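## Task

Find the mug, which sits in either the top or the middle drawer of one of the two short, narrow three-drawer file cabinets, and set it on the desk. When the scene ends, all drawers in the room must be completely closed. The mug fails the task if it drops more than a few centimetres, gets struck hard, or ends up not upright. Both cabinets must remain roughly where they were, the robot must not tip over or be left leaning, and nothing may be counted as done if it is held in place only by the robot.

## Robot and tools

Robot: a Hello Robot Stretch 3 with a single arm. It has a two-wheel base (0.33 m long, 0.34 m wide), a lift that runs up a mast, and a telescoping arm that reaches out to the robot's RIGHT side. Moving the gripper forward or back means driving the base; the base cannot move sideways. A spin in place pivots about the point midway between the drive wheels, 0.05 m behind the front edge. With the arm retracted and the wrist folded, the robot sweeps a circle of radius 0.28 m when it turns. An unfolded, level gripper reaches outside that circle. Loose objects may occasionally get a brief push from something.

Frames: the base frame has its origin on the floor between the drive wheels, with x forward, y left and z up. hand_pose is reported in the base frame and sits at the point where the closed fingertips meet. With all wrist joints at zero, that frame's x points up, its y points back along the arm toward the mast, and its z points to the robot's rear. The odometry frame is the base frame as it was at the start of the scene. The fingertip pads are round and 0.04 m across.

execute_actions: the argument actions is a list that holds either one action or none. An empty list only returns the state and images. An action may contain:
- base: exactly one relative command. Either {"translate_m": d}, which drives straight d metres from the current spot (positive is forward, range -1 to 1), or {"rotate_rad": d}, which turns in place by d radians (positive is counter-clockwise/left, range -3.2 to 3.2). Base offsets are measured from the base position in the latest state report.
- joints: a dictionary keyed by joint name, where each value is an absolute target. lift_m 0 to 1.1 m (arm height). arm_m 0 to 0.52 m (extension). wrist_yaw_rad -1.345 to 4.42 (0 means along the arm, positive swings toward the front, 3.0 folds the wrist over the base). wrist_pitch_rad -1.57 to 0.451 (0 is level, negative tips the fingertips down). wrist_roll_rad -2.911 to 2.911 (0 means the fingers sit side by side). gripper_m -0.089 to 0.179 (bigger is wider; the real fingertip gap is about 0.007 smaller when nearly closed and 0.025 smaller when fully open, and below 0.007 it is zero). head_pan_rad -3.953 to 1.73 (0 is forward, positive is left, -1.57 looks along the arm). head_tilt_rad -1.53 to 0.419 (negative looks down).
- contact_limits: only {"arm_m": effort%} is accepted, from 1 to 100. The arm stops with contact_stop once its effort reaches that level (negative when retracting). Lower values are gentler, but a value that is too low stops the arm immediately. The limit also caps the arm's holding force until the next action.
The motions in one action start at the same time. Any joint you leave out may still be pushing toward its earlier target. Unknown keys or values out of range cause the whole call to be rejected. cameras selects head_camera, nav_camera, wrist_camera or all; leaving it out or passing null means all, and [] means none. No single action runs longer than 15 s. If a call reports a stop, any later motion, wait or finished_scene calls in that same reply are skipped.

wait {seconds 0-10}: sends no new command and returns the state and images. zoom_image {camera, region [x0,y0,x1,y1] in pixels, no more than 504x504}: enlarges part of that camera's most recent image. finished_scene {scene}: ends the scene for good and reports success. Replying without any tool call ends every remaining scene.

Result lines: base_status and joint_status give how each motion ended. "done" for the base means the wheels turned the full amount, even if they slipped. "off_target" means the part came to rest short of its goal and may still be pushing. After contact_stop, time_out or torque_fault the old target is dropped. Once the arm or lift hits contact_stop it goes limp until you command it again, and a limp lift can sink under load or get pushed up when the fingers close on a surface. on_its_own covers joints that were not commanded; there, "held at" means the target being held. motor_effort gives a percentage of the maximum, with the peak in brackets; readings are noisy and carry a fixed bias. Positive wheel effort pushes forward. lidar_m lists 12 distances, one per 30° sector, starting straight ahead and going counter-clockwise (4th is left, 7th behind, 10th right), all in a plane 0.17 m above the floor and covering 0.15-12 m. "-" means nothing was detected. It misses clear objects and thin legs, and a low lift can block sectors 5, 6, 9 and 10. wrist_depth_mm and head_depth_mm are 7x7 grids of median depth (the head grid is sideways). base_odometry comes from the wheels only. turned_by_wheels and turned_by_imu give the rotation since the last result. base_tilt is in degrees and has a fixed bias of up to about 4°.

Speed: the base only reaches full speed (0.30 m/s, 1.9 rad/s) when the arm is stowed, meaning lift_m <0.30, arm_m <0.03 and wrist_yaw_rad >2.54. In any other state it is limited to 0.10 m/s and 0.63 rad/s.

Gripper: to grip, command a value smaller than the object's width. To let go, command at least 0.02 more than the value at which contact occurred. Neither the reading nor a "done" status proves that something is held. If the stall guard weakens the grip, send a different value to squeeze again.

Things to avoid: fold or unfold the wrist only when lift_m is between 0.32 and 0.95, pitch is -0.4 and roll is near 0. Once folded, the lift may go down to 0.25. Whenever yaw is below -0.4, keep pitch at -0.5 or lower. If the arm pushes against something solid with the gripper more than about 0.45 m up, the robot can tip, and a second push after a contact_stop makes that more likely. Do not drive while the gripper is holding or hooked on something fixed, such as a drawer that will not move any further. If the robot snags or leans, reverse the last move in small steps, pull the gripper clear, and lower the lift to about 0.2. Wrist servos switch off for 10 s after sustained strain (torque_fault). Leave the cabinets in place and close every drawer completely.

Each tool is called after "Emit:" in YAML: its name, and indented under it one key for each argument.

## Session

Emit:
execute_actions:
  actions: []

Scene clock: 0.00 s.
base_odometry: x=+0.000 y=+0.000 heading=+0.000 (m, m, rad; odometry frame)
turned_by_wheels: +0.000 (rad since the last result)
turned_by_imu: +0.000 (rad since the last result)
base_tilt: forward=+1.5 right=-0.9 (deg)
lidar_m: 2.72 2.57 1.60 1.00 1.48 1.15 1.03 1.07 1.12 0.99 1.03 1.26
head_depth_mm: 1895 2716 2755 2707 2677 2634 2601 / 1879 2701 2719 2695 2624 2639 2558 / 1869 2649 2688 2642 2633 2600 2557 / 1852 2585 2658 2643 2597 2562 2542 / 1833 2570 2618 2575 2576 2530 2508 / 1826 2532 2587 2540 2502 2482 2466 / 1816 2509 2550 2546 2506 2468 2464
base_status: not commanded
joint_positions: lift_m=+0.511 arm_m=+0.000 wrist_yaw_rad=+2.838 wrist_pitch_rad=-0.419 wrist_roll_rad=-0.020 gripper_m=+0.037 head_pan_rad=+0.016 head_tilt_rad=+0.006
joint_status: not commanded
motor_effort: left_wheel=+0 right_wheel=+0 lift_m=+29 arm_m=+0 wrist_yaw_rad=+0 wrist_pitch_rad=+7 wrist_roll_rad=+0 gripper_m=+1 head_pan_rad=+0 head_tilt_rad=+2 (%)
hand_pose: x=+0.0459 y=+0.0689 z=+0.5239 quat_wxyz=(+0.250, +0.699, +0.043, +0.669) (m; base frame)
wrist_depth_mm: - - - - - - - / - - - - - - - / - - - - - - - / - - - - - - - / - - - 958 978 877 852 / 885 - 859 804 - 762 742 / 749 717 684 686 676 655 628
pictures: head_camera (sideways: a quarter turn clockwise sets it upright), nav_camera (sideways: a quarter turn counterclockwise sets it upright), wrist_camera
Images, in order (width x height): head_camera 896x504, nav_camera 672x504, wrist_camera 644x364.

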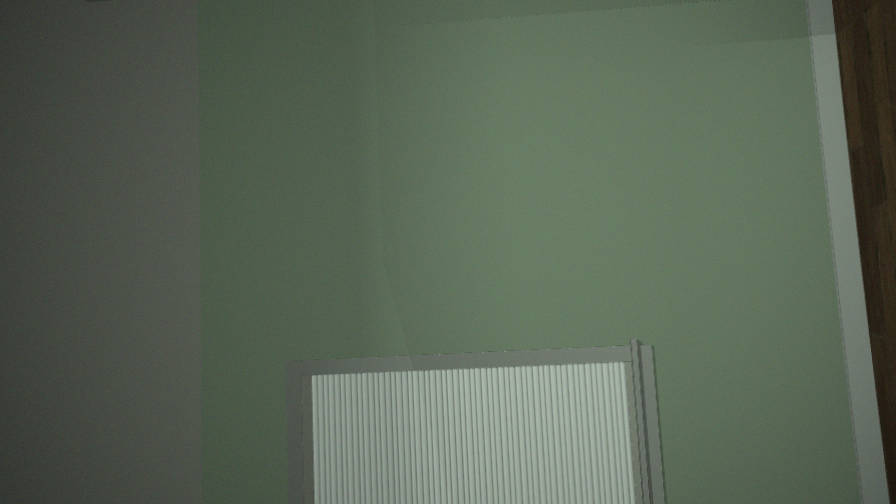

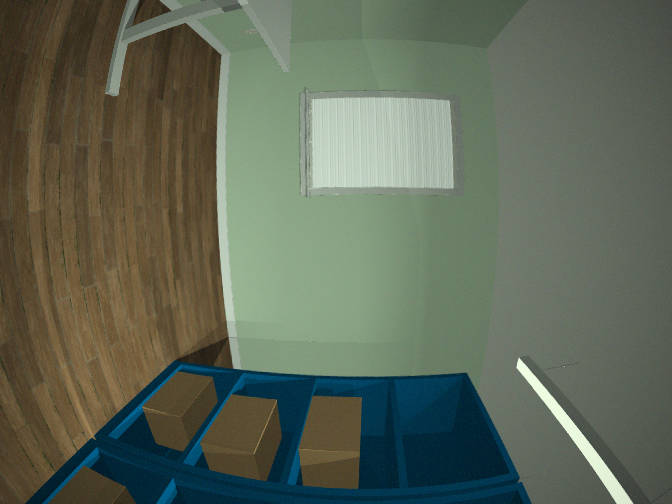

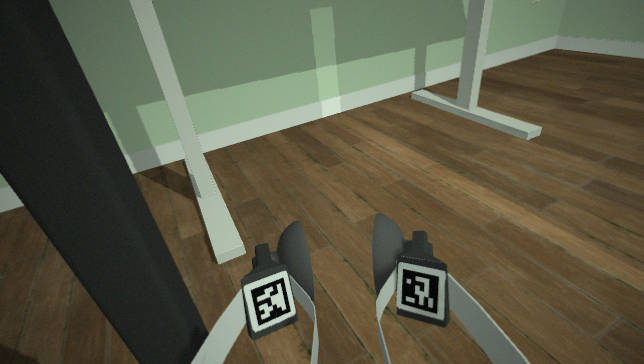

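Emit:
execute_actions:
  actions:
    - {"base":{"rotate_rad":-0.08},"joints":{"lift_m":0.285,"wrist_yaw_rad":3.0,"head_tilt_rad":-0.6,"head_pan_rad":-1.2}}
  cameras: []

Emit:
execute_actions:
  actions:
    - {"base":{"translate_m":1.0}}
  cameras: []

Emit:
execute_actions:
  actions:
    - {"base":{"translate_m":1.0}}
  cameras: ["nav_camera"]

Scene clock: 9.37 s.
base_odometry: x=+0.000 y=+0.000 heading=-0.080 (m, m, rad; odometry frame)
turned_by_wheels: -0.080 (rad since the last result)
turned_by_imu: -0.079 (rad since the last result)
base_tilt: forward=+1.5 right=-0.7 (deg)
lidar_m: 2.71 2.72 1.60 1.00 1.47 1.20 1.04 1.03 1.16 0.99 1.03 1.18
head_depth_mm: 821 884 968 1099 1247 1377 1287 / 1175 1149 1149 1315 1222 1420 1294 / 1219 1275 1447 1439 1621 1439 1301 / 1227 1304 1473 1461 1347 1439 1316 / 1200 985 1487 1487 1355 1457 1318 / 906 953 1514 1509 1383 1473 1343 / 1083 960 1527 1527 1517 1518 1351
base_status: done
joint_positions: lift_m=+0.285 arm_m=+0.000 wrist_yaw_rad=+2.998 wrist_pitch_rad=-0.420 wrist_roll_rad=-0.020 gripper_m=+0.037 head_pan_rad=-1.193 head_tilt_rad=-0.592
joint_status: all done
motor_effort: left_wheel=+3(8) right_wheel=-2(4) lift_m=+24(26) arm_m=+0(0) wrist_yaw_rad=+1(2) wrist_pitch_rad=+7(7) wrist_roll_rad=+0(0) gripper_m=+0(1) head_pan_rad=-2(46) head_tilt_rad=-4(36) (%)
hand_pose: x=+0.0109 y=+0.0768 z=+0.2976 quat_wxyz=(+0.196, +0.693, +0.099, +0.686) (m; base frame)
wrist_depth_mm: - - - - - - - / - - - - - - - / - - - - 964 911 861 / 935 873 802 784 755 709 682 / 720 695 673 639 625 584 561 / 586 570 - 522 - 491 476 / 497 496 - - 435 419 417
pictures: none
No camera images: the call's "cameras" was empty. Leave "cameras" out to get every camera's image.

Scene clock: 14.37 s.
base_odometry: x=+0.997 y=-0.080 heading=-0.080 (m, m, rad; odometry frame)
turned_by_wheels: +0.000 (rad since the last result)
turned_by_imu: +0.004 (rad since the last result)
base_tilt: forward=+1.5 right=-0.8 (deg)
lidar_m: 1.74 1.74 1.98 1.26 1.72 1.54 2.01 1.50 0.88 0.75 0.80 0.89
head_depth_mm: 774 769 734 803 901 1011 1145 / 986 1058 799 1281 1104 1330 1223 / 999 1076 816 1249 1041 1377 1234 / 984 826 767 944 938 1241 1246 / 695 696 764 960 958 1151 1246 / 844 703 773 973 976 1171 1259 / 1016 713 786 991 991 1188 1292
base_status: done
joint_positions: lift_m=+0.285 arm_m=+0.000 wrist_yaw_rad=+2.998 wrist_pitch_rad=-0.420 wrist_roll_rad=-0.020 gripper_m=+0.037 head_pan_rad=-1.193 head_tilt_rad=-0.593
joint_status: not commanded
motor_effort: left_wheel=+1(15) right_wheel=-1(2) lift_m=+24(24) arm_m=+0(0) wrist_yaw_rad=+0(1) wrist_pitch_rad=+7(7) wrist_roll_rad=+0(0) gripper_m=+0(0) head_pan_rad=-3(3) head_tilt_rad=-4(4) (%)
hand_pose: x=+0.0108 y=+0.0768 z=+0.2975 quat_wxyz=(+0.196, +0.693, +0.100, +0.686) (m; base frame)
wrist_depth_mm: - - - - - - - / - - - - - - - / - - - - 963 899 850 / 911 869 813 792 747 699 675 / 728 686 670 623 623 583 555 / 587 561 - 526 - 495 478 / 498 490 - - 437 429 416
pictures: none
No camera images: the call's "cameras" was empty. Leave "cameras" out to get every camera's image.

Scene clock: 19.37 s.
base_odometry: x=+1.994 y=-0.159 heading=-0.080 (m, m, rad; odometry frame)
turned_by_wheels: +0.000 (rad since the last result)
turned_by_imu: +0.004 (rad since the last result)
base_tilt: forward=+1.6 right=-0.8 (deg)
lidar_m: 0.77 0.77 0.89 1.58 1.60 2.30 3.01 1.19 0.59 0.53 1.50 0.88
head_depth_mm: 2336 2510 2728 2346 1855 1479 1253 / 2352 2540 2791 2379 1863 1522 1291 / 2375 2585 2837 2452 1886 1531 1304 / 2406 2613 2892 2480 1915 1548 1313 / 2438 2636 2802 2458 1946 1571 1329 / 2078 2068 2069 2081 1895 1590 1338 / 1637 1636 1621 1622 1629 1545 1348
base_status: done
joint_positions: lift_m=+0.285 arm_m=+0.000 wrist_yaw_rad=+2.998 wrist_pitch_rad=-0.420 wrist_roll_rad=-0.020 gripper_m=+0.037 head_pan_rad=-1.193 head_tilt_rad=-0.593
joint_status: not commanded
motor_effort: left_wheel=+1(15) right_wheel=-2(4) lift_m=+24(24) arm_m=+0(0) wrist_yaw_rad=+1(1) wrist_pitch_rad=+7(7) wrist_roll_rad=+0(0) gripper_m=+1(0) head_pan_rad=-3(3) head_tilt_rad=-3(4) (%)
hand_pose: x=+0.0107 y=+0.0768 z=+0.2975 quat_wxyz=(+0.196, +0.693, +0.100, +0.686) (m; base frame)
wrist_depth_mm: - - - - - 827 653 / - - - - - 882 681 / - - - - 965 872 703 / 947 875 818 780 743 702 668 / 717 691 675 630 635 581 552 / 593 560 - 529 - 493 474 / 494 491 - - 435 417 412
pictures: nav_camera (sideways: a quarter turn counterclockwise sets it upright)
Images, in order (width x height): nav_camera 672x504.

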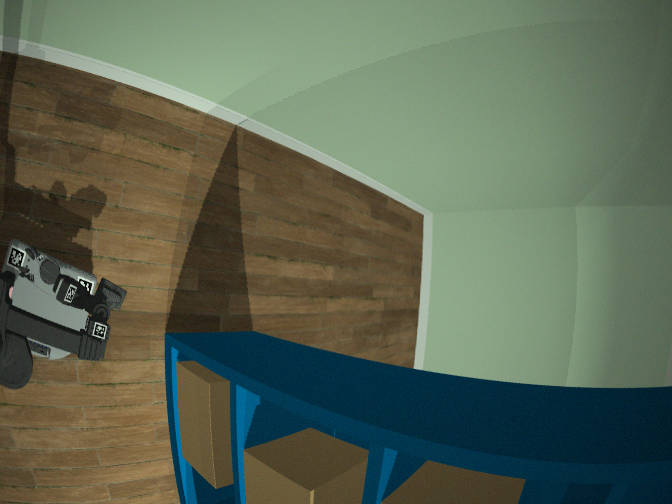

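Normal is about +14.5°.

Emit:
execute_actions:
  actions:
    - {"base":{"translate_m":0.25}}
  cameras: []

Emit:
execute_actions:
  actions:
    - {"base":{"rotate_rad":-1.33},"joints":{"head_pan_rad":-1.0}}
  cameras: []

Emit:
execute_actions:
  actions:
    - {"base":{"translate_m":1.0}}
  cameras: ["nav_camera","head_camera"]

Scene clock: 26.93 s.
base_odometry: x=+2.243 y=-0.179 heading=-0.080 (m, m, rad; odometry frame)
turned_by_wheels: +0.000 (rad since the last result)
turned_by_imu: +0.001 (rad since the last result)
base_tilt: forward=+1.4 right=-0.9 (deg)
lidar_m: 0.52 0.52 0.61 1.08 1.76 1.79 3.25 0.88 0.62 0.92 1.02 0.60
head_depth_mm: 2264 2443 2691 2362 1840 1519 1280 / 2297 2480 2712 2385 1858 1534 1295 / 2332 2531 2755 2429 1884 1538 1302 / 2342 2532 2778 2451 1893 1553 1306 / 1946 1947 1947 1940 1801 1576 1324 / 1413 1408 1415 1409 1413 1418 1304 / 1111 1107 1104 1108 1110 1109 1117
base_status: done
joint_positions: lift_m=+0.285 arm_m=+0.000 wrist_yaw_rad=+2.998 wrist_pitch_rad=-0.420 wrist_roll_rad=-0.020 gripper_m=+0.037 head_pan_rad=-1.193 head_tilt_rad=-0.593
joint_status: not commanded
motor_effort: left_wheel=+1(14) right_wheel=-1(3) lift_m=+24(24) arm_m=+0(0) wrist_yaw_rad=+1(1) wrist_pitch_rad=+7(7) wrist_roll_rad=+0(0) gripper_m=+0(0) head_pan_rad=-5(3) head_tilt_rad=-3(4) (%)
hand_pose: x=+0.0107 y=+0.0768 z=+0.2975 quat_wxyz=(+0.196, +0.693, +0.100, +0.686) (m; base frame)
wrist_depth_mm: - - - - 781 575 452 / - - - - 850 612 470 / - - - - 873 637 488 / 939 868 817 773 750 646 502 / 733 692 671 636 630 580 521 / 590 558 - 524 - 492 476 / 494 489 - - 435 423 414
pictures: none
No camera images: the call's "cameras" was empty. Leave "cameras" out to get every camera's image.

Scene clock: 29.03 s.
base_odometry: x=+2.243 y=-0.179 heading=-1.410 (m, m, rad; odometry frame)
turned_by_wheels: -1.330 (rad since the last result)
turned_by_imu: -1.322 (rad since the last result)
base_tilt: forward=+1.6 right=-0.7 (deg)
lidar_m: 2.05 0.74 0.54 0.52 0.54 0.74 2.03 1.77 2.64 1.78 0.62 0.62
head_depth_mm: 1165 1272 1427 1806 1787 1511 1282 / 1145 1040 1356 1288 1659 1491 1292 / 843 863 969 1048 1120 1260 1275 / 736 735 778 980 1034 1006 1107 / 699 722 769 690 764 855 1010 / 521 549 599 675 785 938 1166 / 506 565 642 742 880 1075 1294
base_status: done
joint_positions: lift_m=+0.285 arm_m=+0.000 wrist_yaw_rad=+2.998 wrist_pitch_rad=-0.420 wrist_roll_rad=-0.020 gripper_m=+0.037 head_pan_rad=-1.007 head_tilt_rad=-0.593
joint_status: all done
motor_effort: left_wheel=+2(14) right_wheel=-2(7) lift_m=+24(24) arm_m=+0(0) wrist_yaw_rad=+1(1) wrist_pitch_rad=+7(7) wrist_roll_rad=+0(0) gripper_m=+0(1) head_pan_rad=+3(20) head_tilt_rad=-4(4) (%)
hand_pose: x=+0.0107 y=+0.0768 z=+0.2975 quat_wxyz=(+0.196, +0.693, +0.100, +0.686) (m; base frame)
wrist_depth_mm: 456 - 496 511 531 556 587 / 485 - 531 551 576 607 634 / 528 - 582 596 627 657 686 / 567 594 625 637 681 685 680 / 609 623 650 634 623 581 560 / 585 564 - 520 - 498 476 / 490 490 - - 434 420 414
pictures: none
No camera images: the call's "cameras" was empty. Leave "cameras" out to get every camera's image.

Scene clock: 34.03 s.
base_odometry: x=+2.403 y=-1.166 heading=-1.409 (m, m, rad; odometry frame)
turned_by_wheels: +0.000 (rad since the last result)
turned_by_imu: +0.004 (rad since the last result)
base_tilt: forward=+1.5 right=-0.9 (deg)
lidar_m: 1.75 0.75 0.55 0.52 0.54 0.74 2.06 0.63 0.46 0.46 1.96 1.81
head_depth_mm: 2790 3019 3117 2365 1835 1506 1283 / 2924 3117 2996 2405 1853 1519 1291 / 3015 3227 2871 2445 1877 1540 1306 / 2735 2876 2204 2241 1916 1553 1314 / 2430 2514 2185 2264 1943 1569 1335 / 2145 2263 2285 2371 1948 1584 1338 / 1941 2031 2131 2242 1984 1604 1351
base_status: done
joint_positions: lift_m=+0.285 arm_m=+0.000 wrist_yaw_rad=+2.998 wrist_pitch_rad=-0.420 wrist_roll_rad=-0.020 gripper_m=+0.037 head_pan_rad=-1.007 head_tilt_rad=-0.593
joint_status: not commanded
motor_effort: left_wheel=+2(15) right_wheel=-1(2) lift_m=+24(24) arm_m=+0(0) wrist_yaw_rad=+1(1) wrist_pitch_rad=+7(7) wrist_roll_rad=+0(0) gripper_m=+0(1) head_pan_rad=+3(3) head_tilt_rad=-4(4) (%)
hand_pose: x=+0.0107 y=+0.0768 z=+0.2975 quat_wxyz=(+0.196, +0.693, +0.100, +0.686) (m; base frame)
wrist_depth_mm: 456 - 495 510 536 565 579 / 492 - 532 551 576 608 637 / 531 - 570 600 640 660 700 / 570 595 631 651 678 689 671 / 614 637 651 630 626 579 565 / 593 562 - 530 - 494 473 / 495 490 - - 432 424 414
pictures: head_camera (sideways: a quarter turn clockwise sets it upright), nav_camera (sideways: a quarter turn counterclockwise sets it upright)
Images, in order (width x height): head_camera 896x504, nav_camera 672x504.

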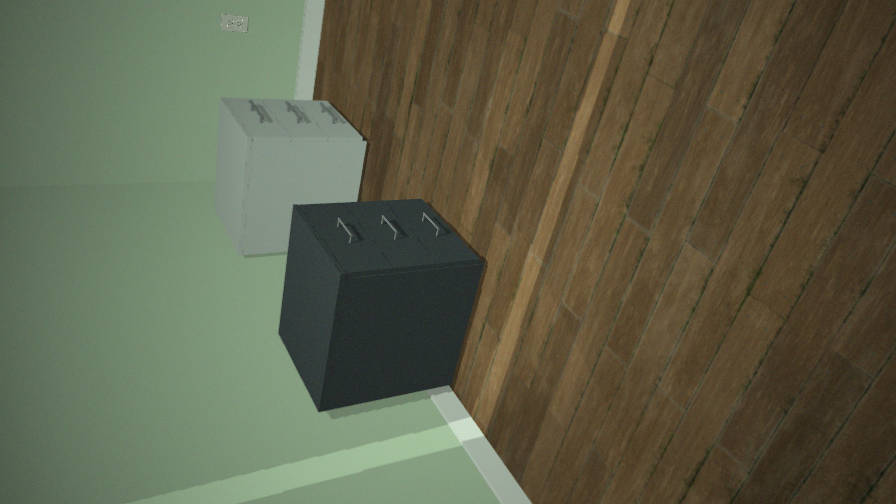

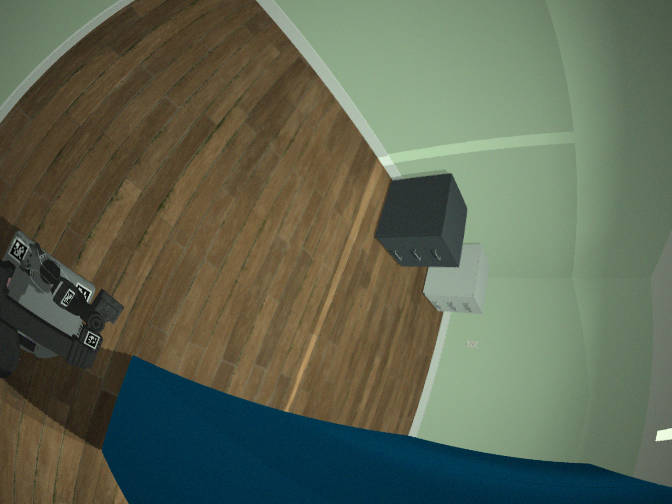

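Emit:
execute_actions:
  actions:
    - {"base":{"translate_m":0.35}}
  cameras: []

Emit:
execute_actions:
  actions:
    - {"base":{"rotate_rad":1.58},"joints":{"head_pan_rad":-1.57,"head_tilt_rad":-0.9}}
  cameras: []

Emit:
execute_actions:
  actions:
    - {"base":{"translate_m":-1.0}}
  cameras: []

Emit:
execute_actions:
  actions:
    - {"base":{"translate_m":-0.73}}
  cameras: []

Emit:
execute_actions:
  actions:
    - {"joints":{"lift_m":0.33}}
  cameras: []

Emit:
execute_actions:
  actions:
    - {"joints":{"wrist_yaw_rad":0,"arm_m":0.2}}
  cameras: []

Emit:
execute_actions:
  actions:
    - {"joints":{"wrist_pitch_rad":0,"wrist_roll_rad":1.53,"arm_m":0.28,"gripper_m":0.05}}

Scene clock: 46.23 s.
base_odometry: x=+2.460 y=-1.512 heading=-1.409 (m, m, rad; odometry frame)
turned_by_wheels: +0.000 (rad since the last result)
turned_by_imu: +0.002 (rad since the last result)
base_tilt: forward=+1.5 right=-0.8 (deg)
lidar_m: 1.39 0.74 0.54 0.52 0.54 0.75 2.07 0.64 0.66 1.83 1.77 1.44
head_depth_mm: 2819 2951 2768 2363 1843 1517 1281 / 2905 3083 2638 2209 1849 1533 1296 / 2497 2676 2068 2022 1883 1531 1305 / 2165 2315 2110 2152 1903 1553 1313 / 1915 2005 2095 2231 1934 1562 1321 / 1711 1793 1885 2006 1959 1580 1341 / 1547 1624 1697 1781 1861 1606 1349
base_status: done
joint_positions: lift_m=+0.285 arm_m=+0.000 wrist_yaw_rad=+2.998 wrist_pitch_rad=-0.420 wrist_roll_rad=-0.020 gripper_m=+0.037 head_pan_rad=-1.007 head_tilt_rad=-0.593
joint_status: not commanded
motor_effort: left_wheel=+2(15) right_wheel=-1(5) lift_m=+24(24) arm_m=+0(0) wrist_yaw_rad=+1(1) wrist_pitch_rad=+7(7) wrist_roll_rad=+0(0) gripper_m=+1(0) head_pan_rad=+3(3) head_tilt_rad=-4(3) (%)
hand_pose: x=+0.0107 y=+0.0768 z=+0.2975 quat_wxyz=(+0.196, +0.693, +0.100, +0.686) (m; base frame)
wrist_depth_mm: 457 - 494 517 535 559 585 / 495 - 530 554 582 607 639 / 532 - 582 604 631 656 693 / 575 596 638 645 671 688 682 / 613 644 657 629 622 571 551 / 590 566 - 525 - 494 477 / 495 493 - - 435 420 416
pictures: none
No camera images: the call's "cameras" was empty. Leave "cameras" out to get every camera's image.

Scene clock: 48.50 s.
base_odometry: x=+2.460 y=-1.512 heading=+0.171 (m, m, rad; odometry frame)
turned_by_wheels: +1.580 (rad since the last result)
turned_by_imu: +1.570 (rad since the last result)
base_tilt: forward=+1.5 right=-0.7 (deg)
lidar_m: 0.52 0.55 0.75 2.12 0.64 0.67 1.89 1.78 1.44 1.39 0.74 0.54
head_depth_mm: 1250 1426 1649 1642 1431 1258 1129 / 1248 1425 1659 1662 1434 1271 1138 / 1250 1423 1664 1678 1457 1283 1144 / 1250 1422 1644 1698 1469 1286 1152 / 1250 1422 1655 1725 1482 1298 1158 / 1247 1432 1652 1714 1502 1308 1172 / 1251 1400 1464 1417 1374 1281 1168
base_status: done
joint_positions: lift_m=+0.285 arm_m=+0.000 wrist_yaw_rad=+2.998 wrist_pitch_rad=-0.420 wrist_roll_rad=-0.020 gripper_m=+0.037 head_pan_rad=-1.563 head_tilt_rad=-0.889
joint_status: all done
motor_effort: left_wheel=-4(13) right_wheel=+3(11) lift_m=+24(24) arm_m=-1(0) wrist_yaw_rad=+0(1) wrist_pitch_rad=+7(7) wrist_roll_rad=+0(0) gripper_m=+1(0) head_pan_rad=-2(34) head_tilt_rad=-6(27) (%)
hand_pose: x=+0.0107 y=+0.0768 z=+0.2975 quat_wxyz=(+0.196, +0.693, +0.100, +0.686) (m; base frame)
wrist_depth_mm: 616 - - - - 758 538 / 621 - - - - 763 562 / 612 - - - 972 795 572 / 589 781 815 785 733 704 578 / 582 688 667 627 619 577 545 / 593 565 - 524 - 491 472 / 494 496 - - 432 419 413
pictures: none
No camera images: the call's "cameras" was empty. Leave "cameras" out to get every camera's image.

Scene clock: 53.43 s.
base_odometry: x=+1.474 y=-1.681 heading=+0.170 (m, m, rad; odometry frame)
turned_by_wheels: +0.000 (rad since the last result)
turned_by_imu: -0.003 (rad since the last result)
base_tilt: forward=+1.5 right=-0.7 (deg)
lidar_m: 1.53 0.67 0.49 0.47 0.49 0.67 1.89 1.14 0.99 1.38 1.44 1.58
head_depth_mm: 1244 1423 1655 1637 1432 1259 1124 / 1244 1422 1653 1666 1433 1266 1137 / 1239 1416 1640 1683 1449 1286 1146 / 1240 1421 1644 1713 1470 1289 1155 / 1242 1418 1649 1728 1476 1299 1157 / 1247 1413 1644 1746 1498 1314 1171 / 1246 1414 1640 1768 1510 1334 1174
base_status: done
joint_positions: lift_m=+0.285 arm_m=+0.000 wrist_yaw_rad=+2.999 wrist_pitch_rad=-0.420 wrist_roll_rad=-0.020 gripper_m=+0.037 head_pan_rad=-1.563 head_tilt_rad=-0.889
joint_status: not commanded
motor_effort: left_wheel=-3(16) right_wheel=+3(6) lift_m=+24(24) arm_m=-1(1) wrist_yaw_rad=+1(1) wrist_pitch_rad=+7(7) wrist_roll_rad=+0(0) gripper_m=+1(1) head_pan_rad=-4(4) head_tilt_rad=-6(5) (%)
hand_pose: x=+0.0107 y=+0.0768 z=+0.2975 quat_wxyz=(+0.196, +0.693, +0.100, +0.686) (m; base frame)
wrist_depth_mm: 421 - 453 462 484 508 534 / 449 - 485 502 531 543 595 / 491 - 526 548 571 604 777 / 527 538 574 601 630 663 667 / 570 604 626 628 625 579 559 / 577 568 - 522 - 494 473 / 498 487 - - 435 423 412
pictures: none
No camera images: the call's "cameras" was empty. Leave "cameras" out to get every camera's image.

Scene clock: 57.67 s.
base_odometry: x=+0.755 y=-1.805 heading=+0.170 (m, m, rad; odometry frame)
turned_by_wheels: +0.000 (rad since the last result)
turned_by_imu: -0.002 (rad since the last result)
base_tilt: forward=+1.5 right=-0.8 (deg)
lidar_m: 2.26 0.68 0.49 0.48 0.49 0.68 1.51 1.16 0.84 0.80 1.44 1.97
head_depth_mm: 1240 1417 1604 1574 1426 1262 1129 / 1242 1387 1182 1134 1367 1271 1132 / 1243 1380 1191 1129 1371 1277 1146 / 1243 1385 1211 1121 1386 1290 1155 / 1236 1417 1560 1655 1478 1299 1162 / 1238 1410 1648 1743 1499 1311 1169 / 1244 1415 1638 1763 1511 1332 1177
base_status: done
joint_positions: lift_m=+0.285 arm_m=+0.000 wrist_yaw_rad=+2.999 wrist_pitch_rad=-0.420 wrist_roll_rad=-0.020 gripper_m=+0.037 head_pan_rad=-1.563 head_tilt_rad=-0.889
joint_status: not commanded
motor_effort: left_wheel=-3(17) right_wheel=+3(7) lift_m=+24(24) arm_m=-1(1) wrist_yaw_rad=+2(1) wrist_pitch_rad=+7(7) wrist_roll_rad=+0(0) gripper_m=+0(1) head_pan_rad=-3(4) head_tilt_rad=-6(4) (%)
hand_pose: x=+0.0107 y=+0.0768 z=+0.2975 quat_wxyz=(+0.196, +0.693, +0.100, +0.686) (m; base frame)
wrist_depth_mm: 418 - 451 467 489 516 529 / 450 - 486 510 532 555 579 / 487 - 529 550 587 608 634 / 530 545 581 601 638 656 676 / 575 605 623 624 619 578 560 / 592 571 - 528 - 489 476 / 488 488 - - 435 426 413
pictures: none
No camera images: the call's "cameras" was empty. Leave "cameras" out to get every camera's image.

Scene clock: 58.90 s.
base_odometry: x=+0.755 y=-1.805 heading=+0.170 (m, m, rad; odometry frame)
turned_by_wheels: +0.000 (rad since the last result)
turned_by_imu: +0.000 (rad since the last result)
base_tilt: forward=+1.5 right=-0.8 (deg)
lidar_m: 2.26 0.67 0.49 0.47 0.49 0.67 1.51 1.16 0.84 0.80 1.44 1.97
head_depth_mm: 1247 1417 1606 1573 1424 1258 1127 / 1245 1393 1184 1131 1365 1273 1131 / 1241 1383 1193 1127 1370 1281 1148 / 1241 1381 1214 1122 1384 1294 1154 / 1241 1418 1573 1647 1481 1300 1159 / 1239 1415 1634 1747 1497 1319 1169 / 1238 1413 1636 1746 1511 1328 1180
base_status: not commanded
joint_positions: lift_m=+0.330 arm_m=+0.000 wrist_yaw_rad=+2.999 wrist_pitch_rad=-0.420 wrist_roll_rad=-0.020 gripper_m=+0.037 head_pan_rad=-1.563 head_tilt_rad=-0.889
joint_status: all done
motor_effort: left_wheel=-3(3) right_wheel=+2(2) lift_m=+34(33) arm_m=+0(1) wrist_yaw_rad=+1(0) wrist_pitch_rad=+7(7) wrist_roll_rad=+0(0) gripper_m=+1(1) head_pan_rad=-3(3) head_tilt_rad=-6(6) (%)
hand_pose: x=+0.0107 y=+0.0768 z=+0.3421 quat_wxyz=(+0.196, +0.693, +0.100, +0.686) (m; base frame)
wrist_depth_mm: 419 - 448 468 489 512 532 / 451 - 484 507 528 554 579 / 485 - 529 547 573 610 639 / 522 545 578 595 642 675 690 / 577 600 639 653 680 638 616 / 620 619 - 572 - 550 523 / 542 528 - 514 489 462 459
pictures: none
No camera images: the call's "cameras" was empty. Leave "cameras" out to get every camera's image.

Scene clock: 61.60 s.
base_odometry: x=+0.755 y=-1.805 heading=+0.170 (m, m, rad; odometry frame)
turned_by_wheels: +0.000 (rad since the last result)
turned_by_imu: +0.000 (rad since the last result)
base_tilt: forward=+1.6 right=-0.7 (deg)
lidar_m: 2.26 0.67 0.49 0.48 0.49 0.68 1.51 1.16 0.84 0.80 1.44 1.97
head_depth_mm: 1246 1416 1620 1572 1426 1262 1129 / 1245 1387 1177 1135 1365 1334 1117 / 1240 1379 1193 1128 1360 1265 1146 / 1241 1391 1214 1120 1389 1295 1152 / 1243 1410 1569 1650 1481 1294 1161 / 1239 1404 1643 1742 1498 1315 1169 / 1240 1414 1641 1768 1508 1326 1180
base_status: not commanded
joint_positions: lift_m=+0.330 arm_m=+0.200 wrist_yaw_rad=+0.003 wrist_pitch_rad=-0.420 wrist_roll_rad=-0.020 gripper_m=+0.037 head_pan_rad=-1.563 head_tilt_rad=-0.889
joint_status: all done
motor_effort: left_wheel=-3(3) right_wheel=+2(2) lift_m=+34(34) arm_m=+5(3) wrist_yaw_rad=-2(2) wrist_pitch_rad=+7(7) wrist_roll_rad=+0(0) gripper_m=+0(0) head_pan_rad=-3(4) head_tilt_rad=-5(6) (%)
hand_pose: x=-0.0210 y=-0.5688 z=+0.3421 quat_wxyz=(+0.699, +0.150, -0.684, -0.145) (m; base frame)
wrist_depth_mm: 833 317 313 310 319 325 831 / 882 887 338 344 348 350 908 / 985 984 370 374 379 382 897 / - 963 406 409 417 428 732 / 788 765 455 454 452 488 613 / 653 625 585 511 - 531 521 / 541 523 509 493 486 466 453
pictures: none
No camera images: the call's "cameras" was empty. Leave "cameras" out to get every camera's image.

Scene clock: 63.40 s.
base_odometry: x=+0.755 y=-1.805 heading=+0.170 (m, m, rad; odometry frame)
turned_by_wheels: +0.000 (rad since the last result)
turned_by_imu: +0.000 (rad since the last result)
base_tilt: forward=+1.6 right=-0.8 (deg)
lidar_m: 2.26 0.67 0.49 0.48 0.49 0.68 1.51 1.16 0.84 0.80 1.44 1.97
head_depth_mm: 1248 1419 1611 1574 1417 1261 1138 / 1241 1391 1174 1135 1365 1228 1138 / 1240 1382 1193 1129 1335 1255 1143 / 1236 1389 1211 1122 1391 1288 1156 / 1240 1410 1559 1644 1478 1304 1164 / 1241 1410 1640 1739 1500 1310 1171 / 1235 1411 1636 1768 1514 1321 1179
base_status: not commanded
joint_positions: lift_m=+0.330 arm_m=+0.280 wrist_yaw_rad=+0.002 wrist_pitch_rad=-0.026 wrist_roll_rad=+1.529 gripper_m=+0.050 head_pan_rad=-1.563 head_tilt_rad=-0.889
joint_status: all done
motor_effort: left_wheel=-3(3) right_wheel=+2(2) lift_m=+34(34) arm_m=+5(8) wrist_yaw_rad=-1(1) wrist_pitch_rad=+14(14) wrist_roll_rad=+0(2) gripper_m=+1(58) head_pan_rad=-3(3) head_tilt_rad=-5(6) (%)
hand_pose: x=-0.0209 y=-0.6802 z=+0.4375 quat_wxyz=(+0.021, +0.001, -1.000, -0.013) (m; base frame)
wrist_depth_mm: 816 800 267 262 261 261 259 / 826 824 271 266 267 266 264 / 852 848 835 273 273 270 270 / 867 865 853 279 277 276 276 / 890 871 885 286 283 283 281 / 900 925 907 292 291 288 288 / 951 929 941 298 298 295 295
pictures: head_camera (sideways: a quarter turn clockwise sets it upright), nav_camera (sideways: a quarter turn counterclockwise sets it upright), wrist_camera
Images, in order (width x height): head_camera 896x504, nav_camera 672x504, wrist_camera 644x364.

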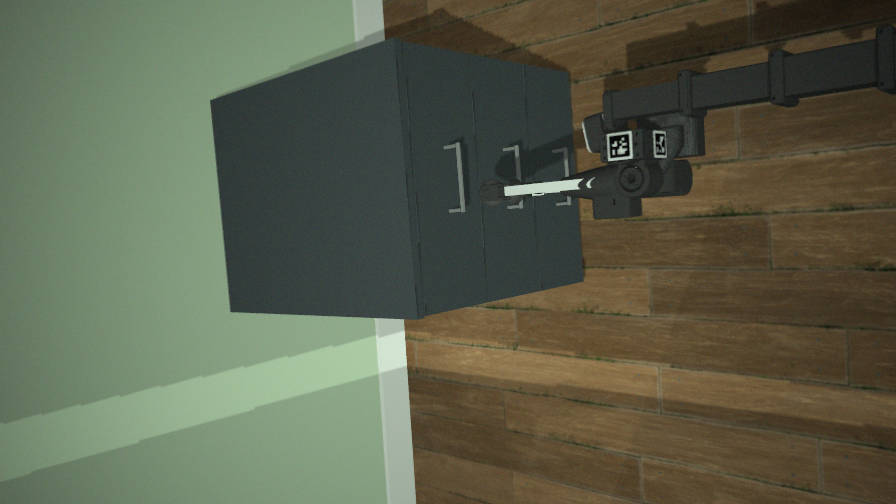

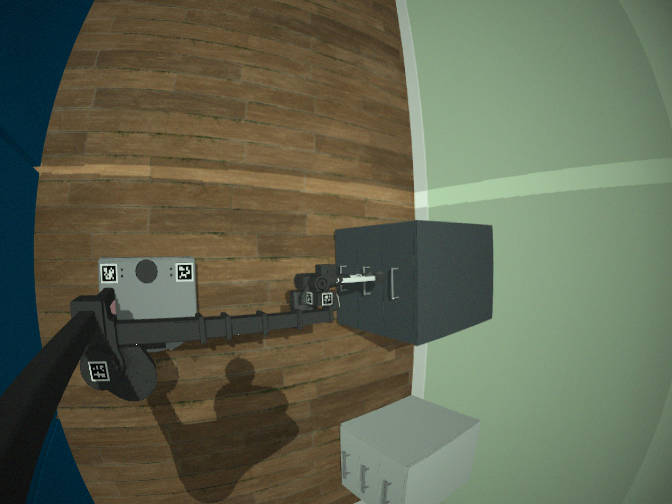

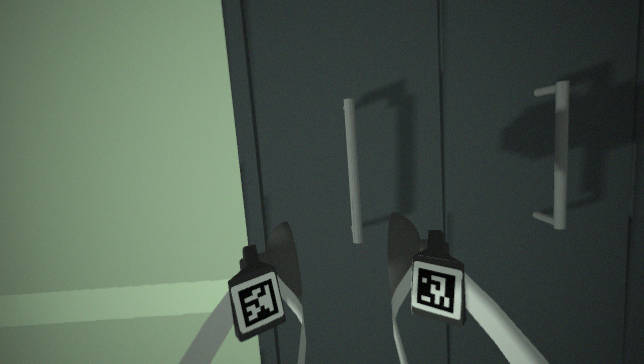

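Emit:
execute_actions:
  actions:
    - {"base":{"translate_m":-0.03},"joints":{"lift_m":0.315,"arm_m":0.31}}
  cameras: []

Emit:
execute_actions:
  actions:
    - {"joints":{"arm_m":0.38},"contact_limits":{"arm_m":15}}
  cameras: ["wrist_camera"]

Scene clock: 69.77 s.
base_odometry: x=+0.725 y=-1.810 heading=+0.170 (m, m, rad; odometry frame)
turned_by_wheels: +0.000 (rad since the last result)
turned_by_imu: +0.000 (rad since the last result)
base_tilt: forward=+1.4 right=-0.8 (deg)
lidar_m: 2.29 0.68 0.49 0.48 0.49 0.67 1.48 1.16 0.84 0.80 1.44 1.97
head_depth_mm: 1246 1424 1646 1634 1430 1260 1139 / 1244 1384 1180 1134 1373 1251 1123 / 1240 1378 1192 1121 1319 1255 1140 / 1236 1390 1211 1126 1383 1291 1154 / 1240 1387 1306 1186 1447 1303 1160 / 1244 1413 1652 1743 1491 1316 1168 / 1239 1411 1638 1762 1514 1325 1181
base_status: done
joint_positions: lift_m=+0.315 arm_m=+0.310 wrist_yaw_rad=+0.002 wrist_pitch_rad=-0.025 wrist_roll_rad=+1.529 gripper_m=+0.050 head_pan_rad=-1.563 head_tilt_rad=-0.889
joint_status: all done
motor_effort: left_wheel=-3(9) right_wheel=+2(3) lift_m=+24(31) arm_m=+5(6) wrist_yaw_rad=-1(1) wrist_pitch_rad=+13(14) wrist_roll_rad=+0(0) gripper_m=+1(1) head_pan_rad=-4(3) head_tilt_rad=-5(5) (%)
hand_pose: x=-0.0209 y=-0.7102 z=+0.4231 quat_wxyz=(+0.021, +0.001, -1.000, -0.013) (m; base frame)
wrist_depth_mm: 785 775 236 234 234 232 233 / 775 787 240 239 237 238 237 / 815 818 245 244 244 242 241 / 838 847 251 249 248 246 246 / 846 851 256 254 253 252 252 / 884 877 858 260 260 257 257 / 898 903 581 267 265 263 263
pictures: none
No camera images: the call's "cameras" was empty. Leave "cameras" out to get every camera's image.

Scene clock: 71.47 s.
base_odometry: x=+0.725 y=-1.810 heading=+0.170 (m, m, rad; odometry frame)
turned_by_wheels: +0.000 (rad since the last result)
turned_by_imu: +0.000 (rad since the last result)
base_tilt: forward=+1.5 right=-0.8 (deg)
lidar_m: 2.29 0.68 0.49 0.48 0.49 0.67 1.48 1.16 0.84 0.80 1.44 1.96
head_depth_mm: 1250 1427 1644 1634 1436 1260 1140 / 1244 1387 1184 1135 1376 1280 1132 / 1245 1384 1193 1112 1373 1281 1143 / 1240 1384 1206 1120 1386 1294 1151 / 1243 1386 1297 1188 1455 1309 1160 / 1241 1410 1650 1739 1491 1309 1169 / 1236 1410 1652 1765 1504 1321 1181
base_status: not commanded
joint_positions: lift_m=+0.315 arm_m=+0.380 wrist_yaw_rad=+0.002 wrist_pitch_rad=-0.025 wrist_roll_rad=+1.529 gripper_m=+0.050 head_pan_rad=-1.563 head_tilt_rad=-0.889
joint_status: all done
motor_effort: left_wheel=-3(3) right_wheel=+2(2) lift_m=+24(24) arm_m=+5(6) wrist_yaw_rad=-1(2) wrist_pitch_rad=+13(13) wrist_roll_rad=+0(0) gripper_m=+1(1) head_pan_rad=-3(4) head_tilt_rad=-6(6) (%)
contact_limits: arm_m 15 (drawing in: default 32, maximum 52; extending or still: default 44, maximum 71)
hand_pose: x=-0.0209 y=-0.7802 z=+0.4231 quat_wxyz=(+0.021, +0.001, -1.000, -0.013) (m; base frame)
wrist_depth_mm: 709 706 169 169 168 168 167 / 727 718 172 172 171 170 171 / 747 737 176 176 175 175 174 / 776 768 180 180 179 178 177 / 782 780 184 182 182 182 181 / 799 806 188 186 187 185 185 / 815 815 192 191 191 189 189
pictures: wrist_camera
Images, in order (width x height): wrist_camera 644x364.

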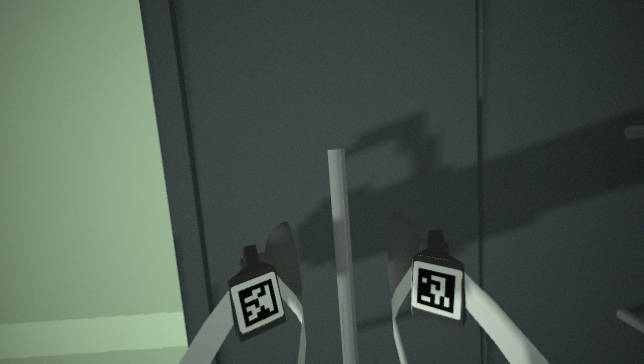

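Emit:
execute_actions:
  actions:
    - {"joints":{"gripper_m":-0.07,"arm_m":0.383}}
  cameras: ["wrist_camera"]

Emit:
execute_actions:
  actions:
    - {"joints":{"arm_m":0.12},"contact_limits":{"arm_m":22}}
  cameras: ["head_camera"]

Scene clock: 76.37 s.
base_odometry: x=+0.725 y=-1.810 heading=+0.170 (m, m, rad; odometry frame)
turned_by_wheels: +0.000 (rad since the last result)
turned_by_imu: +0.000 (rad since the last result)
base_tilt: forward=+1.5 right=-1.0 (deg)
lidar_m: 2.29 0.68 0.49 0.48 0.49 0.68 1.48 1.16 0.84 0.80 1.43 1.97
head_depth_mm: 1244 1418 1656 1639 1429 1263 1141 / 1244 1388 1182 1132 1383 1281 1136 / 1243 1378 1195 1110 1369 1282 1143 / 1239 1388 1212 1127 1390 1293 1149 / 1239 1383 1296 1191 1455 1303 1167 / 1239 1405 1646 1738 1502 1312 1172 / 1243 1406 1650 1756 1509 1324 1182
base_status: not commanded
joint_positions: lift_m=+0.315 arm_m=+0.382 wrist_yaw_rad=+0.001 wrist_pitch_rad=-0.010 wrist_roll_rad=+1.533 gripper_m=-0.069 head_pan_rad=-1.563 head_tilt_rad=-0.889
joint_status: all done
motor_effort: left_wheel=-4(4) right_wheel=+4(3) lift_m=+25(25) arm_m=+14(13) wrist_yaw_rad=+0(1) wrist_pitch_rad=+5(13) wrist_roll_rad=-2(2) gripper_m=-30(97) head_pan_rad=-4(3) head_tilt_rad=-5(5) (%)
hand_pose: x=-0.0212 y=-0.7831 z=+0.4269 quat_wxyz=(+0.020, +0.000, -1.000, -0.005) (m; base frame)
wrist_depth_mm: 722 713 169 167 166 165 164 / 742 735 172 171 170 169 167 / 753 748 176 175 173 172 170 / 762 756 179 178 177 176 174 / 787 792 184 181 180 179 178 / 821 810 187 - - 184 181 / 830 832 193 190 189 187 186
pictures: wrist_camera
Images, in order (width x height): wrist_camera 644x364.

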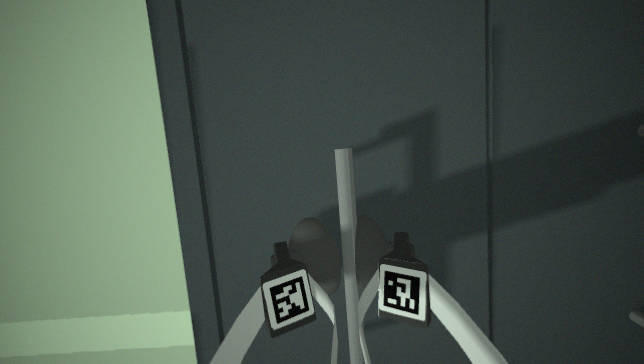

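Scene clock: 79.53 s.
base_odometry: x=+0.725 y=-1.810 heading=+0.170 (m, m, rad; odometry frame)
turned_by_wheels: +0.000 (rad since the last result)
turned_by_imu: +0.000 (rad since the last result)
base_tilt: forward=+1.5 right=-0.8 (deg)
lidar_m: 2.29 0.68 0.49 0.48 0.49 0.67 1.48 1.16 0.84 0.81 1.44 1.96
head_depth_mm: 1247 1423 1647 1642 1347 1258 1138 / 1248 1385 1176 1142 1001 1290 1100 / 1245 1382 1199 1149 964 1320 1125 / 1246 1386 1209 1160 990 1285 1155 / 1242 1383 1302 1193 1400 1299 1157 / 1238 1411 1638 1738 1489 1313 1171 / 1238 1414 1641 1760 1509 1328 1177
base_status: not commanded
joint_positions: lift_m=+0.315 arm_m=+0.120 wrist_yaw_rad=-0.015 wrist_pitch_rad=-0.025 wrist_roll_rad=+1.535 gripper_m=-0.056 head_pan_rad=-1.563 head_tilt_rad=-0.890
joint_status: all done
on_its_own: gripper_m is held at -0.057, not at your -0.070, by its stall guard, which is still easing
motor_effort: left_wheel=-6(6) right_wheel=+8(8) lift_m=+26(26) arm_m=-5(11) wrist_yaw_rad=+10(9) wrist_pitch_rad=+13(16) wrist_roll_rad=-3(3) gripper_m=-22(28) head_pan_rad=-3(2) head_tilt_rad=-5(5) (%)
contact_limits: arm_m 22 (drawing in: default 32, maximum 52; extending or still: default 44, maximum 71)
hand_pose: x=-0.0252 y=-0.5208 z=+0.4230 quat_wxyz=(+0.018, -0.007, -1.000, -0.013) (m; base frame)
wrist_depth_mm: 962 972 168 167 167 414 418 / 975 984 171 169 169 422 426 / - - 174 173 172 427 429 / - - 177 176 176 437 435 / - - 181 179 178 441 445 / - - 184 - 182 450 454 / - - 188 187 186 744 553
pictures: head_camera (sideways: a quarter turn clockwise sets it upright)
Images, in order (width x height): head_camera 896x504.

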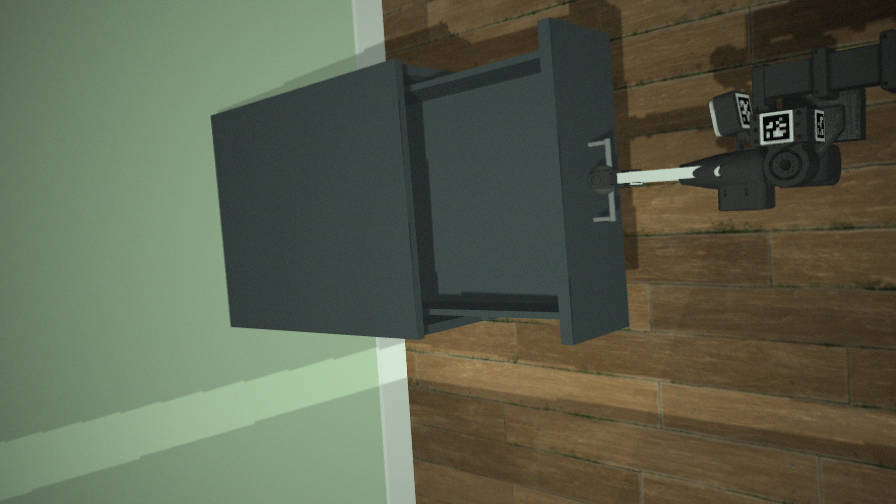

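Empty. Middle next.

Emit:
execute_actions:
  actions:
    - {"joints":{"arm_m":0.382},"contact_limits":{"arm_m":20}}
  cameras: []

Emit:
execute_actions:
  actions:
    - {"joints":{"gripper_m":0.05}}
  cameras: []

Emit:
execute_actions:
  actions:
    - {"joints":{"arm_m":0.325}}
  cameras: []

Emit:
execute_actions:
  actions:
    - {"joints":{"lift_m":0.16}}
  cameras: []

Emit:
execute_actions:
  actions:
    - {"joints":{"arm_m":0.382},"contact_limits":{"arm_m":15}}
  cameras: ["wrist_camera"]

Emit:
execute_actions:
  actions:
    - {"joints":{"gripper_m":-0.07}}
  cameras: []

Emit:
execute_actions:
  actions:
    - {"joints":{"arm_m":0.12},"contact_limits":{"arm_m":22}}
  cameras: ["head_camera"]

Scene clock: 91.57 s.
base_odometry: x=+0.725 y=-1.810 heading=+0.170 (m, m, rad; odometry frame)
turned_by_wheels: +0.000 (rad since the last result)
turned_by_imu: +0.001 (rad since the last result)
base_tilt: forward=+1.4 right=-0.8 (deg)
lidar_m: 2.29 0.67 0.49 0.47 0.49 0.68 1.48 1.16 0.84 0.81 1.44 1.96
head_depth_mm: 1247 1420 1649 1639 1424 1259 1138 / 1243 1387 1180 1136 1371 1270 1122 / 1243 1384 1194 1118 1372 1277 1142 / 1235 1387 1208 1124 1378 1288 1157 / 1242 1379 1301 1182 1451 1301 1162 / 1241 1416 1652 1739 1491 1307 1169 / 1241 1405 1641 1756 1514 1325 1178
base_status: not commanded
joint_positions: lift_m=+0.315 arm_m=+0.382 wrist_yaw_rad=+0.002 wrist_pitch_rad=-0.026 wrist_roll_rad=+1.535 gripper_m=-0.050 head_pan_rad=-1.563 head_tilt_rad=-0.890
joint_status: all done
on_its_own: gripper_m is held at -0.051, not at your -0.070, by its stall guard, which is not easing now
motor_effort: left_wheel=-2(6) right_wheel=+1(8) lift_m=+26(26) arm_m=+3(4) wrist_yaw_rad=-1(9) wrist_pitch_rad=+14(14) wrist_roll_rad=-3(3) gripper_m=-20(20) head_pan_rad=-2(4) head_tilt_rad=-5(5) (%)
contact_limits: arm_m 20 (drawing in: default 32, maximum 52; extending or still: default 44, maximum 71)
hand_pose: x=-0.0209 y=-0.7823 z=+0.4228 quat_wxyz=(+0.018, +0.001, -1.000, -0.013) (m; base frame)
wrist_depth_mm: 711 700 166 166 164 166 166 / 730 724 169 170 168 170 169 / 739 733 173 172 172 173 172 / 751 759 176 176 175 176 176 / 776 774 180 178 179 180 180 / 792 805 185 - 182 184 183 / 803 816 189 189 188 189 188
pictures: none
No camera images: the call's "cameras" was empty. Leave "cameras" out to get every camera's image.

Scene clock: 93.07 s.
base_odometry: x=+0.725 y=-1.810 heading=+0.170 (m, m, rad; odometry frame)
turned_by_wheels: +0.000 (rad since the last result)
turned_by_imu: +0.000 (rad since the last result)
base_tilt: forward=+1.4 right=-0.9 (deg)
lidar_m: 2.29 0.67 0.49 0.48 0.49 0.67 1.48 1.17 0.84 0.80 1.43 1.96
head_depth_mm: 1244 1416 1654 1636 1422 1260 1142 / 1249 1391 1183 1140 1378 1273 1125 / 1240 1377 1194 1112 1373 1276 1142 / 1243 1393 1209 1128 1389 1295 1153 / 1244 1386 1294 1192 1458 1301 1161 / 1239 1411 1635 1740 1496 1313 1172 / 1240 1412 1631 1767 1510 1327 1182
base_status: not commanded
joint_positions: lift_m=+0.315 arm_m=+0.382 wrist_yaw_rad=+0.002 wrist_pitch_rad=-0.026 wrist_roll_rad=+1.535 gripper_m=+0.050 head_pan_rad=-1.563 head_tilt_rad=-0.890
joint_status: all done
motor_effort: left_wheel=-2(2) right_wheel=+1(1) lift_m=+26(26) arm_m=+3(3) wrist_yaw_rad=+0(1) wrist_pitch_rad=+14(14) wrist_roll_rad=-3(3) gripper_m=+1(83) head_pan_rad=-4(3) head_tilt_rad=-5(5) (%)
hand_pose: x=-0.0209 y=-0.7823 z=+0.4229 quat_wxyz=(+0.018, +0.001, -1.000, -0.013) (m; base frame)
wrist_depth_mm: 704 703 168 168 167 166 166 / 738 710 172 171 170 170 169 / 741 737 175 174 174 173 173 / 755 754 180 178 177 177 176 / 783 779 183 180 181 182 181 / 795 794 187 185 185 184 184 / 814 824 191 190 189 189 188
pictures: none
No camera images: the call's "cameras" was empty. Leave "cameras" out to get every camera's image.

Scene clock: 94.63 s.
base_odometry: x=+0.725 y=-1.810 heading=+0.170 (m, m, rad; odometry frame)
turned_by_wheels: +0.000 (rad since the last result)
turned_by_imu: +0.000 (rad since the last result)
base_tilt: forward=+1.4 right=-0.9 (deg)
lidar_m: 2.29 0.67 0.49 0.47 0.49 0.68 1.48 1.16 0.84 0.80 1.44 1.97
head_depth_mm: 1245 1420 1654 1627 1418 1254 1131 / 1246 1390 1186 1137 1370 1247 1128 / 1248 1376 1190 1121 1319 1271 1144 / 1239 1392 1213 1128 1389 1289 1149 / 1240 1383 1301 1192 1456 1300 1159 / 1241 1411 1641 1745 1497 1311 1169 / 1238 1406 1636 1760 1511 1324 1179
base_status: not commanded
joint_positions: lift_m=+0.315 arm_m=+0.325 wrist_yaw_rad=+0.002 wrist_pitch_rad=-0.026 wrist_roll_rad=+1.535 gripper_m=+0.050 head_pan_rad=-1.563 head_tilt_rad=-0.890
joint_status: all done
motor_effort: left_wheel=-2(2) right_wheel=+1(2) lift_m=+25(26) arm_m=-5(5) wrist_yaw_rad=-1(1) wrist_pitch_rad=+14(14) wrist_roll_rad=-3(3) gripper_m=+2(1) head_pan_rad=-3(3) head_tilt_rad=-5(5) (%)
hand_pose: x=-0.0209 y=-0.7258 z=+0.4229 quat_wxyz=(+0.018, +0.001, -1.000, -0.013) (m; base frame)
wrist_depth_mm: 775 757 221 221 220 219 220 / 781 773 226 225 224 224 222 / 814 793 231 230 229 229 227 / 830 819 236 236 234 232 232 / 821 836 241 240 238 239 238 / 865 877 861 246 245 244 242 / 883 887 254 251 250 249 248
pictures: none
No camera images: the call's "cameras" was empty. Leave "cameras" out to get every camera's image.

Scene clock: 96.87 s.
base_odometry: x=+0.725 y=-1.810 heading=+0.170 (m, m, rad; odometry frame)
turned_by_wheels: +0.000 (rad since the last result)
turned_by_imu: +0.000 (rad since the last result)
base_tilt: forward=+1.7 right=-0.7 (deg)
lidar_m: 2.29 0.68 0.49 0.47 0.49 0.68 1.48 1.16 0.84 0.80 1.43 1.96
head_depth_mm: 1244 1423 1644 1641 1422 1261 1129 / 1245 1389 1182 1136 1384 1261 1134 / 1244 1377 1194 1131 1371 1244 1142 / 1240 1379 1207 1127 1379 1288 1152 / 1244 1388 1301 1190 1449 1299 1159 / 1239 1408 1634 1741 1496 1320 1175 / 1242 1412 1635 1766 1504 1323 1181
base_status: not commanded
joint_positions: lift_m=+0.160 arm_m=+0.325 wrist_yaw_rad=+0.002 wrist_pitch_rad=-0.025 wrist_roll_rad=+1.535 gripper_m=+0.050 head_pan_rad=-1.563 head_tilt_rad=-0.890
joint_status: all done
motor_effort: left_wheel=-2(2) right_wheel=+2(1) lift_m=+24(25) arm_m=-4(4) wrist_yaw_rad=-1(1) wrist_pitch_rad=+13(14) wrist_roll_rad=-3(3) gripper_m=+1(1) head_pan_rad=-3(3) head_tilt_rad=-5(5) (%)
hand_pose: x=-0.0209 y=-0.7258 z=+0.2681 quat_wxyz=(+0.018, +0.001, -1.000, -0.013) (m; base frame)
wrist_depth_mm: 223 223 222 221 220 219 218 / 227 227 226 225 224 224 222 / 232 232 231 230 229 228 227 / 239 236 236 235 234 233 232 / 242 243 240 239 237 239 237 / 249 248 247 244 246 243 241 / 255 252 252 252 250 249 249
pictures: none
No camera images: the call's "cameras" was empty. Leave "cameras" out to get every camera's image.

Scene clock: 98.43 s.
base_odometry: x=+0.725 y=-1.810 heading=+0.170 (m, m, rad; odometry frame)
turned_by_wheels: +0.000 (rad since the last result)
turned_by_imu: +0.000 (rad since the last result)
base_tilt: forward=+1.5 right=-0.8 (deg)
lidar_m: 2.29 0.67 0.49 0.48 0.49 0.68 1.48 1.16 0.84 0.81 1.44 1.97
head_depth_mm: 1250 1416 1652 1639 1425 1256 1126 / 1239 1384 1182 1139 1375 1264 1136 / 1242 1377 1196 1129 1332 1252 1144 / 1243 1387 1213 1130 1387 1293 1152 / 1244 1384 1298 1191 1453 1299 1163 / 1238 1412 1642 1738 1499 1317 1171 / 1240 1413 1640 1759 1506 1324 1183
base_status: not commanded
joint_positions: lift_m=+0.160 arm_m=+0.382 wrist_yaw_rad=+0.002 wrist_pitch_rad=-0.025 wrist_roll_rad=+1.535 gripper_m=+0.050 head_pan_rad=-1.563 head_tilt_rad=-0.890
joint_status: all done
motor_effort: left_wheel=-2(2) right_wheel=+0(1) lift_m=+24(24) arm_m=+5(5) wrist_yaw_rad=-1(1) wrist_pitch_rad=+13(13) wrist_roll_rad=-3(3) gripper_m=+1(1) head_pan_rad=-4(3) head_tilt_rad=-5(4) (%)
contact_limits: arm_m 15 (drawing in: default 32, maximum 52; extending or still: default 44, maximum 71)
hand_pose: x=-0.0209 y=-0.7822 z=+0.2681 quat_wxyz=(+0.018, +0.001, -1.000, -0.013) (m; base frame)
wrist_depth_mm: 170 168 168 167 167 166 166 / 173 173 172 171 170 170 169 / 176 176 175 174 174 174 173 / 181 180 179 178 177 177 176 / 184 183 183 182 181 181 181 / 188 187 187 186 187 184 184 / 191 192 191 191 189 187 189
pictures: wrist_camera
Images, in order (width x height): wrist_camera 644x364.

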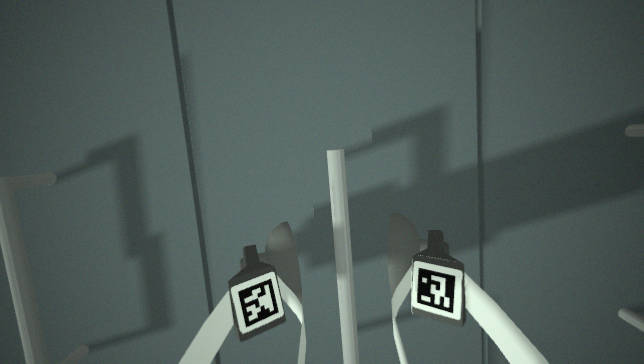

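Scene clock: 100.13 s.
base_odometry: x=+0.725 y=-1.810 heading=+0.170 (m, m, rad; odometry frame)
turned_by_wheels: +0.000 (rad since the last result)
turned_by_imu: +0.000 (rad since the last result)
base_tilt: forward=+1.5 right=-0.7 (deg)
lidar_m: 2.29 0.67 0.49 0.48 0.49 0.68 1.48 1.16 0.84 0.80 1.43 1.97
head_depth_mm: 1244 1416 1649 1641 1428 1256 1122 / 1244 1387 1184 1136 1374 1266 1140 / 1243 1379 1197 1132 1330 1256 1143 / 1248 1387 1212 1123 1376 1290 1155 / 1243 1382 1305 1194 1453 1298 1160 / 1244 1412 1635 1741 1494 1315 1175 / 1242 1405 1636 1751 1514 1324 1182
base_status: not commanded
joint_positions: lift_m=+0.160 arm_m=+0.382 wrist_yaw_rad=+0.002 wrist_pitch_rad=-0.025 wrist_roll_rad=+1.535 gripper_m=-0.069 head_pan_rad=-1.563 head_tilt_rad=-0.890
joint_status: all done
motor_effort: left_wheel=-2(2) right_wheel=+1(1) lift_m=+24(24) arm_m=+1(5) wrist_yaw_rad=-1(1) wrist_pitch_rad=+13(13) wrist_roll_rad=-3(3) gripper_m=-27(97) head_pan_rad=-2(3) head_tilt_rad=-5(5) (%)
hand_pose: x=-0.0209 y=-0.7825 z=+0.2682 quat_wxyz=(+0.018, +0.001, -1.000, -0.013) (m; base frame)
wrist_depth_mm: 169 169 167 167 166 166 166 / 173 172 171 170 170 170 169 / 176 176 175 174 173 173 172 / 180 179 179 177 177 177 176 / 183 184 183 180 181 180 180 / 188 188 186 - 183 185 184 / 191 191 191 190 189 188 188
pictures: none
No camera images: the call's "cameras" was empty. Leave "cameras" out to get every camera's image.

Scene clock: 103.30 s.
base_odometry: x=+0.725 y=-1.810 heading=+0.170 (m, m, rad; odometry frame)
turned_by_wheels: +0.000 (rad since the last result)
turned_by_imu: +0.000 (rad since the last result)
base_tilt: forward=+1.4 right=-0.9 (deg)
lidar_m: 2.29 0.68 0.49 0.48 0.49 0.68 1.48 1.17 0.84 0.81 1.44 1.97
head_depth_mm: 1246 1419 1652 1631 1426 1253 1128 / 1242 1391 1177 1139 1177 1251 - / 1245 1374 1193 1135 1202 1252 1129 / 1241 1387 1208 1125 1223 1246 1154 / 1237 1383 1288 1188 1443 1281 1160 / 1242 1412 1646 1729 1498 1314 1176 / 1238 1405 1632 1757 1516 1322 1182
base_status: not commanded
joint_positions: lift_m=+0.160 arm_m=+0.120 wrist_yaw_rad=-0.016 wrist_pitch_rad=-0.025 wrist_roll_rad=+1.536 gripper_m=-0.054 head_pan_rad=-1.563 head_tilt_rad=-0.890
joint_status: all done
on_its_own: gripper_m is held at -0.054, not at your -0.070, by its stall guard, which is still easing
motor_effort: left_wheel=-6(6) right_wheel=+8(8) lift_m=+24(24) arm_m=-5(11) wrist_yaw_rad=+9(10) wrist_pitch_rad=+13(13) wrist_roll_rad=-4(3) gripper_m=-3(27) head_pan_rad=-3(2) head_tilt_rad=-5(5) (%)
contact_limits: arm_m 22 (drawing in: default 32, maximum 52; extending or still: default 44, maximum 71)
hand_pose: x=-0.0254 y=-0.5208 z=+0.2681 quat_wxyz=(+0.018, -0.008, -1.000, -0.013) (m; base frame)
wrist_depth_mm: 975 945 169 169 168 418 327 / 992 428 172 172 171 423 328 / - - 176 175 174 428 336 / - - 179 177 176 433 339 / - - 182 180 179 446 346 / - - 186 - 182 452 348 / - - 466 188 188 480 357
pictures: head_camera (sideways: a quarter turn clockwise sets it upright)
Images, in order (width x height): head_camera 896x504.

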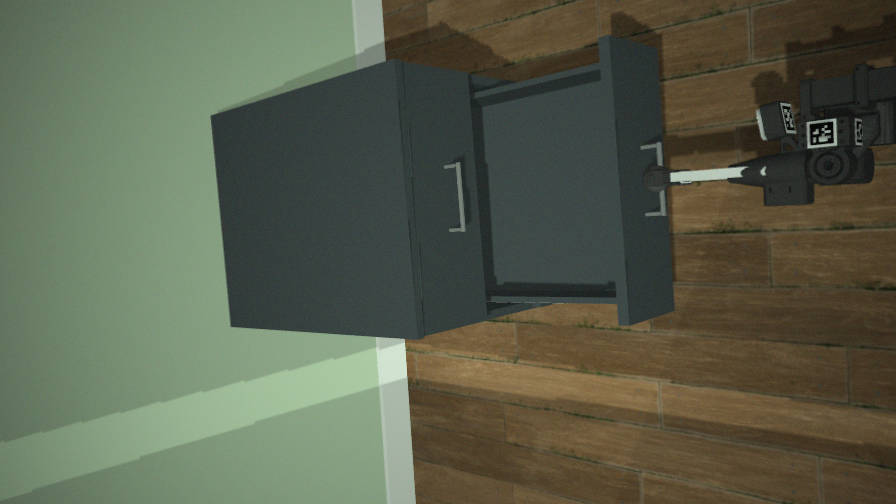

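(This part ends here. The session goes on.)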